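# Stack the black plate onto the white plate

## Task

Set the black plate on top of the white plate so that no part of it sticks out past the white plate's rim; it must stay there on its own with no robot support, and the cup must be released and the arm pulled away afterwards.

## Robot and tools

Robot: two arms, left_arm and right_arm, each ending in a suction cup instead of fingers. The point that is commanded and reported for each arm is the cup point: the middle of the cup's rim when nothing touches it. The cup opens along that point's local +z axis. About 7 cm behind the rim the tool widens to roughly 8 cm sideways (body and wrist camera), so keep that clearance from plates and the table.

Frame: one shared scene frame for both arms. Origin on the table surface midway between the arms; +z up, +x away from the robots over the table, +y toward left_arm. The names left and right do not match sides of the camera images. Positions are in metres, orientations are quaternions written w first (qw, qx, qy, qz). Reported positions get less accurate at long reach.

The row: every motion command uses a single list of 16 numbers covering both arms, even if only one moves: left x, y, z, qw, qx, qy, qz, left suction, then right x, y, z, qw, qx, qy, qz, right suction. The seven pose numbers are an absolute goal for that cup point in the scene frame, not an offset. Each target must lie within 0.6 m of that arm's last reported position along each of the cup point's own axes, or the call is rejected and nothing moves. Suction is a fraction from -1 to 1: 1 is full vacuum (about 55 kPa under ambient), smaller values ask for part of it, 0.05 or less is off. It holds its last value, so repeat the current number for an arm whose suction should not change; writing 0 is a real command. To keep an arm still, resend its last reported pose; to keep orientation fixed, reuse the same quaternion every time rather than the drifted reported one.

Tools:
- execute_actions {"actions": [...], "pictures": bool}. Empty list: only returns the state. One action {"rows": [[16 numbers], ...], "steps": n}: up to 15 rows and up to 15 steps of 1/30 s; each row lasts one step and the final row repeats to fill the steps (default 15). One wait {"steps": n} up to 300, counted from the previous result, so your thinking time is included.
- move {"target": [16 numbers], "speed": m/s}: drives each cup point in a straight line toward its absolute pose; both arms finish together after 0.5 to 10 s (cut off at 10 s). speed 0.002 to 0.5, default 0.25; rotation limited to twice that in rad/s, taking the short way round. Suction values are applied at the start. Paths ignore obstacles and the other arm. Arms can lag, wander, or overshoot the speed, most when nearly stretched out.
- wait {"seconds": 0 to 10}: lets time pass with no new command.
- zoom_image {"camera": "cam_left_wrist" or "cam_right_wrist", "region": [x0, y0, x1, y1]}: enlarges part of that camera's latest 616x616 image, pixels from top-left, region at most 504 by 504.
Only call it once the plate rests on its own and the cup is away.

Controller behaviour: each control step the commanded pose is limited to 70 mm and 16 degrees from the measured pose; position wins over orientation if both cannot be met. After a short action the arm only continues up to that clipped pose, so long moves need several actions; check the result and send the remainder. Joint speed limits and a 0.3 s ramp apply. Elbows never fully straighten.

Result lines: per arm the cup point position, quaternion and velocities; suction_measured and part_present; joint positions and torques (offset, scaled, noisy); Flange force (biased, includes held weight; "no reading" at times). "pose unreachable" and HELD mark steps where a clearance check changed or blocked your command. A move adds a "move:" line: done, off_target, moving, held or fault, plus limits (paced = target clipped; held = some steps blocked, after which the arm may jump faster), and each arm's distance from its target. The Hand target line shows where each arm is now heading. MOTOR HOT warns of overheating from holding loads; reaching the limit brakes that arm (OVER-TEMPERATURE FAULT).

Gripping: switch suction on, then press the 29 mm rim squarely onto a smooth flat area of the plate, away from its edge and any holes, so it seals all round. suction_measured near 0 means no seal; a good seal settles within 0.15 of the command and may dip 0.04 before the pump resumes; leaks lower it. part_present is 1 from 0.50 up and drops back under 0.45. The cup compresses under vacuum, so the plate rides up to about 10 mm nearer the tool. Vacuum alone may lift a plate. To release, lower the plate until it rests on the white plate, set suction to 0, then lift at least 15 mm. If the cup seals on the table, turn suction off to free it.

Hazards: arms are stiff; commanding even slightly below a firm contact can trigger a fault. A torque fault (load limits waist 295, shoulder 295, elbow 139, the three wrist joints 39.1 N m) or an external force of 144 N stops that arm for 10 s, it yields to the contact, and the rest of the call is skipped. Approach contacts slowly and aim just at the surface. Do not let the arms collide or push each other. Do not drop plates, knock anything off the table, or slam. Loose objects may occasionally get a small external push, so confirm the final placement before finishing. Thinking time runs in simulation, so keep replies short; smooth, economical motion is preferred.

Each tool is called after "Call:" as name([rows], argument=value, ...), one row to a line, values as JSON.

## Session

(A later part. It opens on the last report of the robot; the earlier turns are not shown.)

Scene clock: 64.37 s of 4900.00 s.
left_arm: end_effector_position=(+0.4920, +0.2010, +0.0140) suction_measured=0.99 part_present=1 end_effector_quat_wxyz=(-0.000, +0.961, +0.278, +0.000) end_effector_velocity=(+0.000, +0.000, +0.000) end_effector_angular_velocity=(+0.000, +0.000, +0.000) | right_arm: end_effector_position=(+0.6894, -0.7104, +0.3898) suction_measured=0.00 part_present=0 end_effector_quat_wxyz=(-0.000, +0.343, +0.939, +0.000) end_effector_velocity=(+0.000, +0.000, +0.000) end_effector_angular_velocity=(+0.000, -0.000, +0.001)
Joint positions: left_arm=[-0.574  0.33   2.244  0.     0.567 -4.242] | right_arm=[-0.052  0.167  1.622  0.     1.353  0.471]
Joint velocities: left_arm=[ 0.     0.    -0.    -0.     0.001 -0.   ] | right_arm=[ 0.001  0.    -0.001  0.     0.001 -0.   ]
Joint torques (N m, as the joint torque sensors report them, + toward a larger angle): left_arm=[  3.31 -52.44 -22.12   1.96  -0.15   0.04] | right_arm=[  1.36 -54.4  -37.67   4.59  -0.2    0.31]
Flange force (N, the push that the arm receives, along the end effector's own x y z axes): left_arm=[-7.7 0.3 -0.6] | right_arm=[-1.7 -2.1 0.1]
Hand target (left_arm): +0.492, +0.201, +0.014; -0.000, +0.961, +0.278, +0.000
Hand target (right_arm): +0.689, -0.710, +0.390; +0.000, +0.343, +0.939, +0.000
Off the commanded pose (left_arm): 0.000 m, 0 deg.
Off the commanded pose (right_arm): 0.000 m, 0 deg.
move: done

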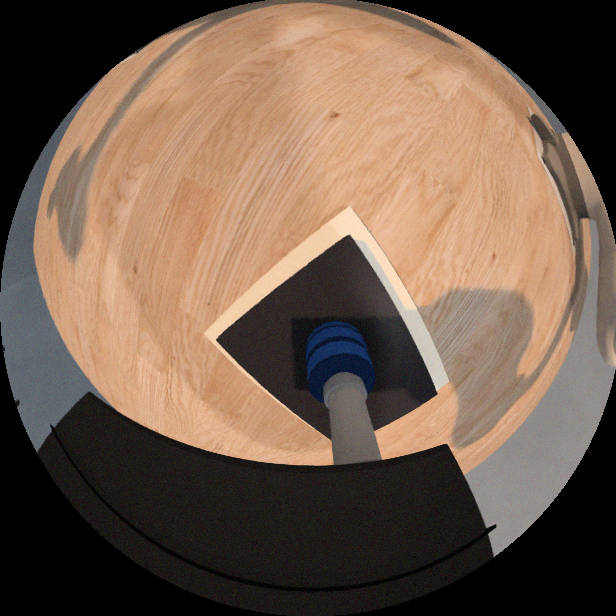

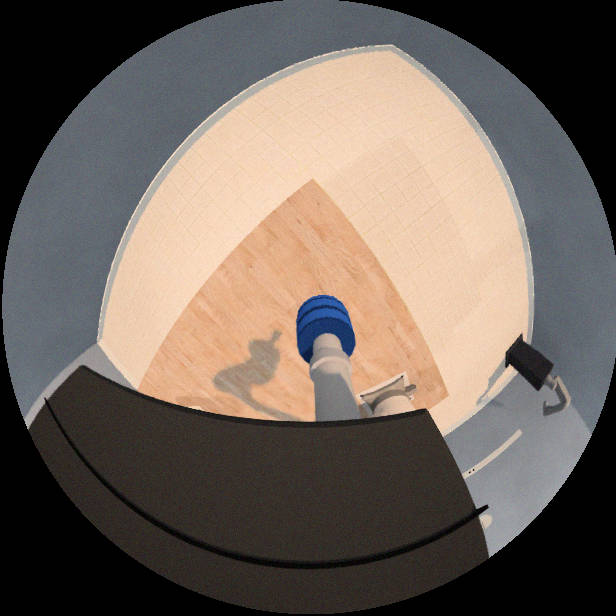

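Call:
move(target=[0.486,0.197,0.019,0,0.961,0.278,0,1,0.6894,-0.7104,0.3898,0,0.343,0.939,0,0], speed=0.03)

Call:
move(target=[0.486,0.197,0.014,0,0.961,0.278,0,1,0.6894,-0.7104,0.3898,0,0.343,0.939,0,0], speed=0.02)

Call:
zoom_image(camera="cam_left_wrist", region=[150,150,500,480])

Scene clock: 69.77 s of 4900.00 s.
left_arm: end_effector_position=(+0.4860, +0.1970, +0.0190) suction_measured=0.99 part_present=1 end_effector_quat_wxyz=(-0.000, +0.961, +0.278, +0.000) end_effector_velocity=(-0.000, -0.000, +0.000) end_effector_angular_velocity=(-0.000, -0.000, -0.002) | right_arm: end_effector_position=(+0.6894, -0.7104, +0.3898) suction_measured=0.00 part_present=0 end_effector_quat_wxyz=(-0.000, +0.343, +0.939, +0.000) end_effector_velocity=(+0.000, -0.000, +0.000) end_effector_angular_velocity=(-0.000, -0.001, -0.000)
Joint positions: left_arm=[-0.588  0.318  2.248  0.     0.575 -4.255] | right_arm=[-0.052  0.167  1.622  0.     1.353  0.471]
Joint velocities: left_arm=[-0.001 -0.    -0.    -0.    -0.     0.002] | right_arm=[-0.    -0.    -0.001  0.    -0.     0.   ]
Joint torques (N m, as the joint torque sensors report them, + toward a larger angle): left_arm=[  1.81 -52.02 -21.72   2.25  -0.55   0.07] | right_arm=[  0.12 -54.32 -37.64   4.63   0.     0.02]
Flange force (N, the push that the arm receives, along the end effector's own x y z axes): left_arm=[-4.0 0.6 -1.1] | right_arm=[-0.1 -0.2 0.0]
Hand target (left_arm): +0.486, +0.197, +0.019; +0.000, +0.961, +0.278, -0.000
Hand target (right_arm): +0.689, -0.710, +0.390; +0.000, +0.343, +0.939, +0.000
Off the commanded pose (left_arm): 0.000 m, 0 deg.
Off the commanded pose (right_arm): 0.000 m, 0 deg.
move: done

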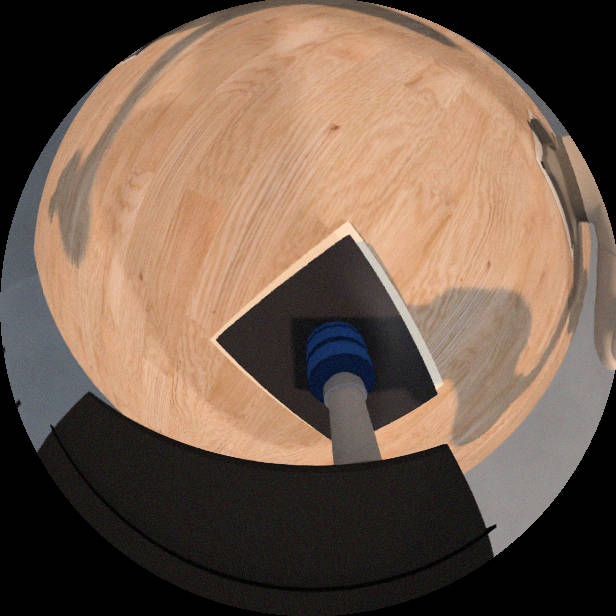

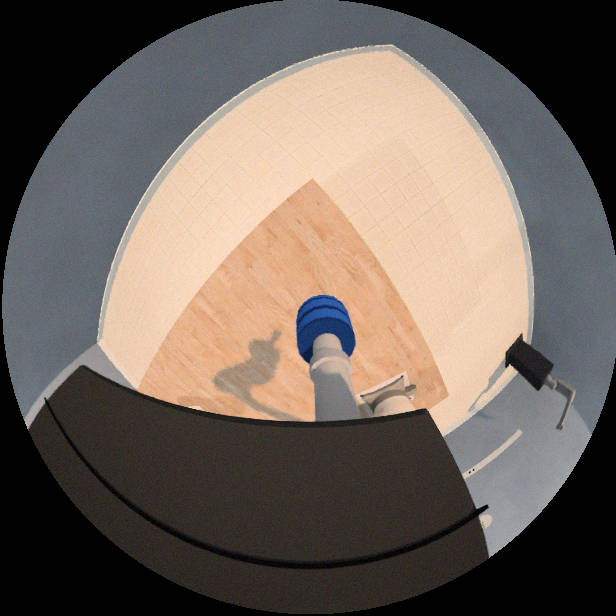

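Scene clock: 70.47 s of 4900.00 s.
left_arm: end_effector_position=(+0.4860, +0.1970, +0.0140) suction_measured=0.99 part_present=1 end_effector_quat_wxyz=(-0.000, +0.961, +0.278, +0.000) end_effector_velocity=(-0.000, +0.000, -0.000) end_effector_angular_velocity=(+0.000, +0.001, +0.001) | right_arm: end_effector_position=(+0.6894, -0.7104, +0.3898) suction_measured=0.00 part_present=0 end_effector_quat_wxyz=(-0.000, +0.343, +0.939, +0.000) end_effector_velocity=(+0.000, +0.000, +0.000) end_effector_angular_velocity=(-0.000, -0.001, -0.000)
Joint positions: left_arm=[-0.588  0.326  2.251  0.     0.565 -4.255] | right_arm=[-0.052  0.167  1.622  0.     1.353  0.471]
Joint velocities: left_arm=[-0.    -0.     0.    -0.     0.    -0.001] | right_arm=[ 0.    -0.    -0.001 -0.    -0.     0.   ]
Joint torques (N m, as the joint torque sensors report them, + toward a larger angle): left_arm=[ -0.63 -51.17 -20.42   2.24  -0.32   0.1 ] | right_arm=[  0.99 -53.98 -36.86   4.66  -0.22   0.09]
Flange force (N, the push that the arm receives, along the end effector's own x y z axes): left_arm=[0.5 -1.5 -3.1] | right_arm=[-1.6 -0.9 -1.3]
Hand target (left_arm): +0.486, +0.197, +0.014; -0.000, +0.961, +0.278, +0.000
Hand target (right_arm): +0.689, -0.710, +0.390; +0.000, +0.343, +0.939, +0.000
Off the commanded pose (left_arm): 0.000 m, 0 deg.
Off the commanded pose (right_arm): 0.000 m, 0 deg.
move: done

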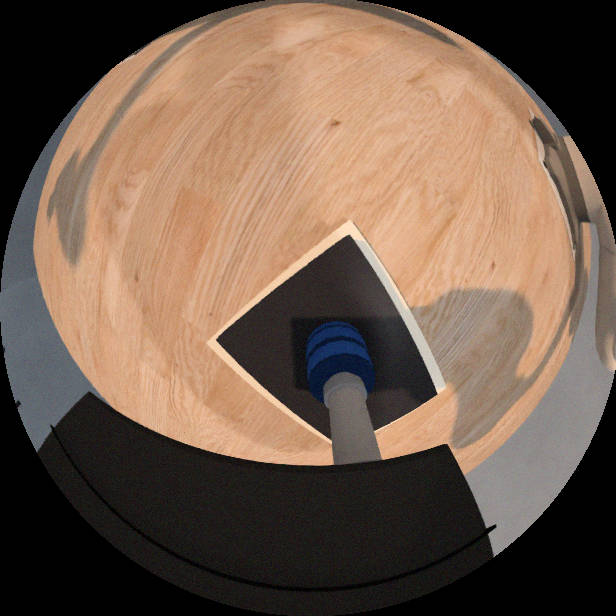

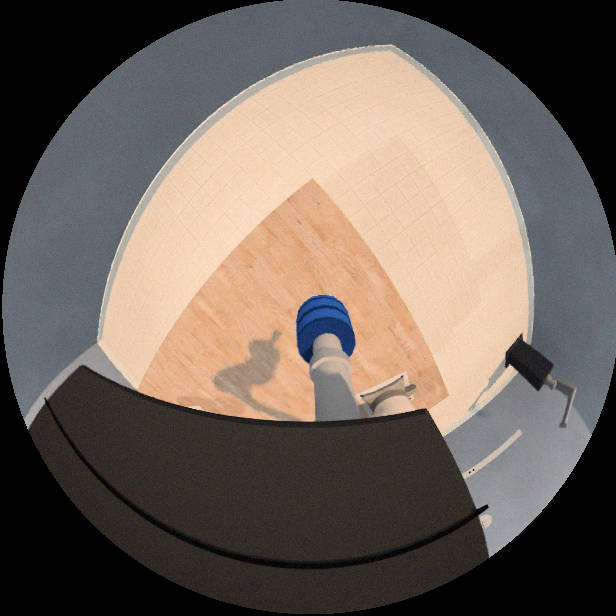

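Region (150, 150, 500, 480) of cam_left_wrist's 616x616 image, scaled by 1.440, with more detail than that image has; it fills the top 475 rows of this view, and the rest is white.

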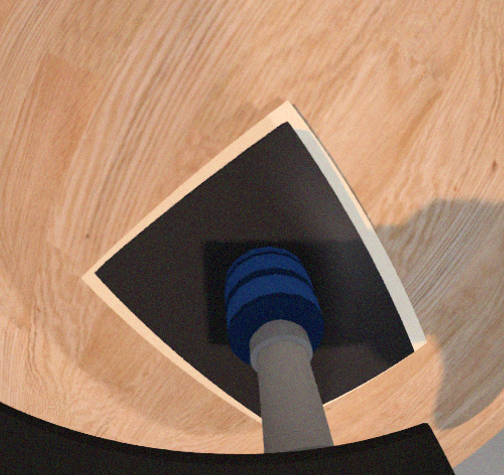

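Margins all round. Release.

Call:
execute_actions([
  {"rows":[[0.486,0.197,0.014,0,0.961,0.278,0,0,0.6894,-0.7104,0.3898,0,0.343,0.939,0,0]],"steps":15},
], pictures=false)

Call:
move(target=[0.486,0.197,0.06,0,0.961,0.278,0,0,0.6894,-0.7104,0.3898,0,0.343,0.939,0,0], speed=0.03)

Call:
move(target=[0.56,0.245,0.2,0,0.961,0.278,0,0,0.6894,-0.7104,0.3898,0,0.343,0.939,0,0])

Scene clock: 74.13 s of 4900.00 s.
left_arm: end_effector_position=(+0.4860, +0.1970, +0.0140) suction_measured=0.00 part_present=0 end_effector_quat_wxyz=(-0.000, +0.961, +0.278, -0.000) end_effector_velocity=(-0.001, -0.001, -0.000) end_effector_angular_velocity=(+0.000, -0.000, -0.004) | right_arm: end_effector_position=(+0.6894, -0.7104, +0.3898) suction_measured=0.00 part_present=0 end_effector_quat_wxyz=(+0.000, +0.343, +0.939, +0.000) end_effector_velocity=(-0.000, -0.000, +0.001) end_effector_angular_velocity=(+0.000, -0.002, -0.000)
Joint positions: left_arm=[-0.588  0.326  2.251  0.     0.565 -4.255] | right_arm=[-0.052  0.167  1.622  0.     1.353  0.471]
Joint velocities: left_arm=[-0.002 -0.     0.     0.    -0.     0.002] | right_arm=[-0.    -0.001  0.     0.001 -0.001 -0.   ]
Joint torques (N m, as the joint torque sensors report them, + toward a larger angle): left_arm=[  0.83 -51.31 -21.2    2.13  -0.34   0.03] | right_arm=[  2.13 -53.64 -37.4    4.87  -0.3    0.33]
Flange force (N, the push that the arm receives, along the end effector's own x y z axes): left_arm=[-2.9 -1.2 -2.6] | right_arm=[-1.3 -3.6 -0.9]
Hand target (left_arm): +0.486, +0.197, +0.014; -0.000, +0.961, +0.278, +0.000
Hand target (right_arm): +0.689, -0.710, +0.390; +0.000, +0.343, +0.939, +0.000
Off the commanded pose (left_arm): 0.000 m, 0 deg.
Off the commanded pose (right_arm): 0.000 m, 0 deg.
Steps of this call (steps 1 to 95: nothing new was sent; steps 96 to 110: all 15 steps of this action). Readings (end_effector_position | what the end effector reports):
96: left_arm (+0.4860, +0.1970, +0.0140) | right_arm (+0.6894, -0.7104, +0.3898) | left_arm suction_measured=0.58 part_present=1 | right_arm suction_measured=0.00 part_present=0
97: left_arm (+0.4860, +0.1970, +0.0140) | right_arm (+0.6894, -0.7104, +0.3898) | left_arm suction_measured=0.12 part_present=0 | right_arm suction_measured=0.00 part_present=0
99: left_arm (+0.4860, +0.1970, +0.0140) | right_arm (+0.6894, -0.7104, +0.3898) | left_arm suction_measured=0.00 part_present=0 | right_arm suction_measured=0.00 part_present=0
103: left_arm (+0.4860, +0.1970, +0.0140) | right_arm (+0.6894, -0.7104, +0.3898) | left_arm suction_measured=0.00 part_present=0 | right_arm suction_measured=0.00 part_present=0
110: the state above

Scene clock: 76.13 s of 4900.00 s.
left_arm: end_effector_position=(+0.4860, +0.1970, +0.0599) suction_measured=0.00 part_present=0 end_effector_quat_wxyz=(+0.000, +0.961, +0.278, -0.000) end_effector_velocity=(-0.001, +0.000, -0.000) end_effector_angular_velocity=(+0.001, +0.002, +0.001) | right_arm: end_effector_position=(+0.6894, -0.7104, +0.3898) suction_measured=0.00 part_present=0 end_effector_quat_wxyz=(-0.000, +0.343, +0.939, +0.000) end_effector_velocity=(-0.000, +0.000, +0.001) end_effector_angular_velocity=(-0.000, -0.001, -0.000)
Joint positions: left_arm=[-0.588  0.249  2.227 -0.     0.665 -4.255] | right_arm=[-0.052  0.167  1.622  0.     1.353  0.471]
Joint velocities: left_arm=[-0.001  0.001  0.    -0.     0.001 -0.001] | right_arm=[ 0.    -0.001  0.    -0.    -0.     0.   ]
Joint torques (N m, as the joint torque sensors report them, + toward a larger angle): left_arm=[  2.33 -49.6  -25.73   2.73  -0.05   0.25] | right_arm=[  1.   -54.09 -37.08   4.79  -0.14   0.24]
Flange force (N, the push that the arm receives, along the end effector's own x y z axes): left_arm=[-5.8 0.6 3.3] | right_arm=[-1.8 -1.2 -0.7]
Hand target (left_arm): +0.486, +0.197, +0.060; +0.000, +0.961, +0.278, -0.000
Hand target (right_arm): +0.689, -0.710, +0.390; +0.000, +0.343, +0.939, +0.000
Off the commanded pose (left_arm): 0.000 m, 0 deg.
Off the commanded pose (right_arm): 0.000 m, 0 deg.
move: done

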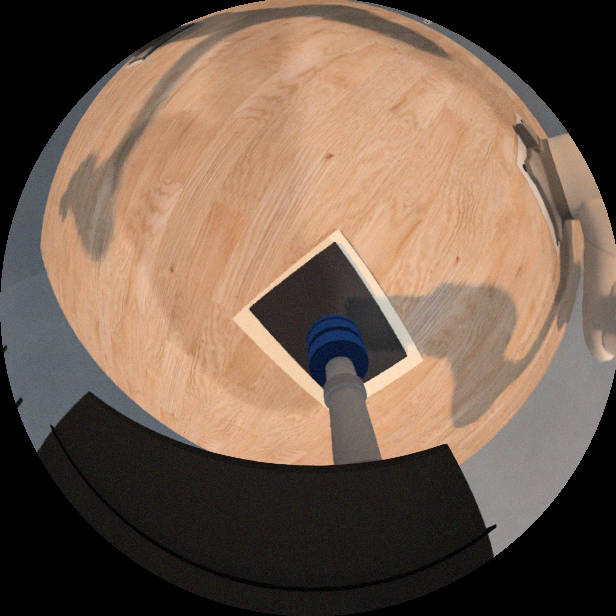

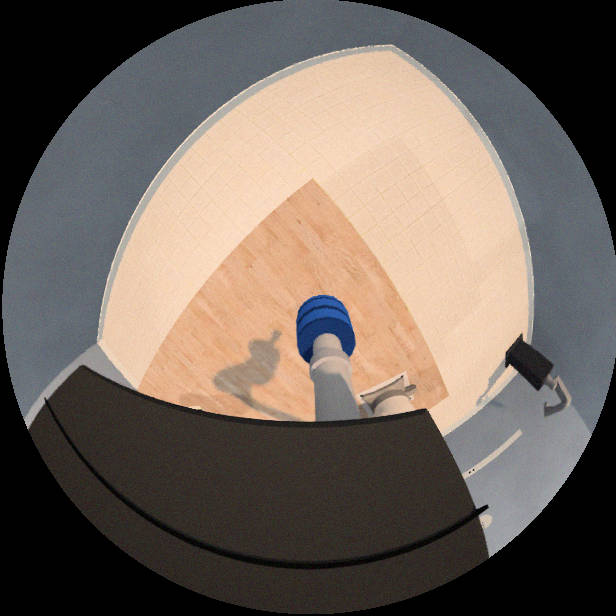

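Scene clock: 77.13 s of 4900.00 s.
left_arm: end_effector_position=(+0.5600, +0.2449, +0.1999) suction_measured=0.00 part_present=0 end_effector_quat_wxyz=(+0.000, +0.961, +0.278, +0.000) end_effector_velocity=(+0.000, -0.001, +0.000) end_effector_angular_velocity=(-0.001, -0.000, -0.001) | right_arm: end_effector_position=(+0.6894, -0.7104, +0.3898) suction_measured=0.00 part_present=0 end_effector_quat_wxyz=(-0.000, +0.343, +0.939, +0.000) end_effector_velocity=(-0.000, +0.000, -0.000) end_effector_angular_velocity=(+0.000, +0.000, +0.000)
Joint positions: left_arm=[-0.441  0.136  2.03  -0.     0.975 -4.108] | right_arm=[-0.052  0.167  1.622  0.     1.353  0.471]
Joint velocities: left_arm=[-0.    -0.    -0.001 -0.001  0.     0.001] | right_arm=[ 0. -0.  0.  0.  0. -0.]
Joint torques (N m, as the joint torque sensors report them, + toward a larger angle): left_arm=[ -0.05 -46.07 -33.7    3.34  -0.24   0.04] | right_arm=[  0.16 -53.26 -37.05   4.81  -0.22   0.25]
Flange force (N, the push that the arm receives, along the end effector's own x y z axes): left_arm=[-1.5 -1.4 2.4] | right_arm=[-0.3 -0.6 -1.1]
Hand target (left_arm): +0.560, +0.245, +0.200; +0.000, +0.961, +0.278, -0.000
Hand target (right_arm): +0.689, -0.710, +0.390; +0.000, +0.343, +0.939, +0.000
Off the commanded pose (left_arm): 0.000 m, 0 deg.
Off the commanded pose (right_arm): 0.000 m, 0 deg.
move: done

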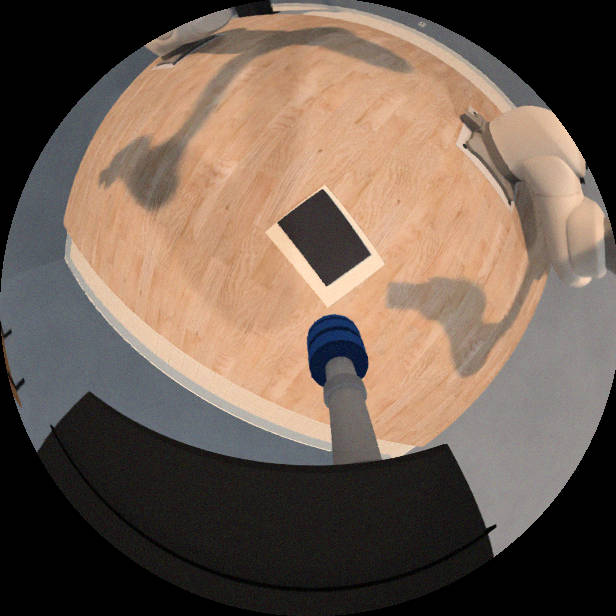

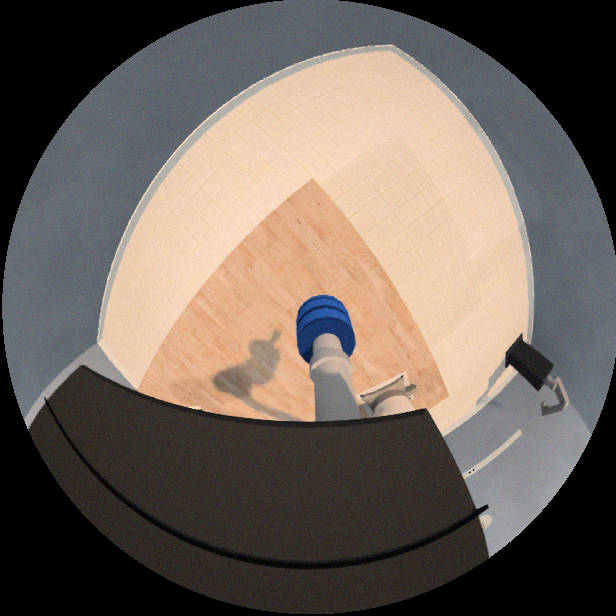

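Call:
finished_scene(scene=1)

The scene is finished: the task was done.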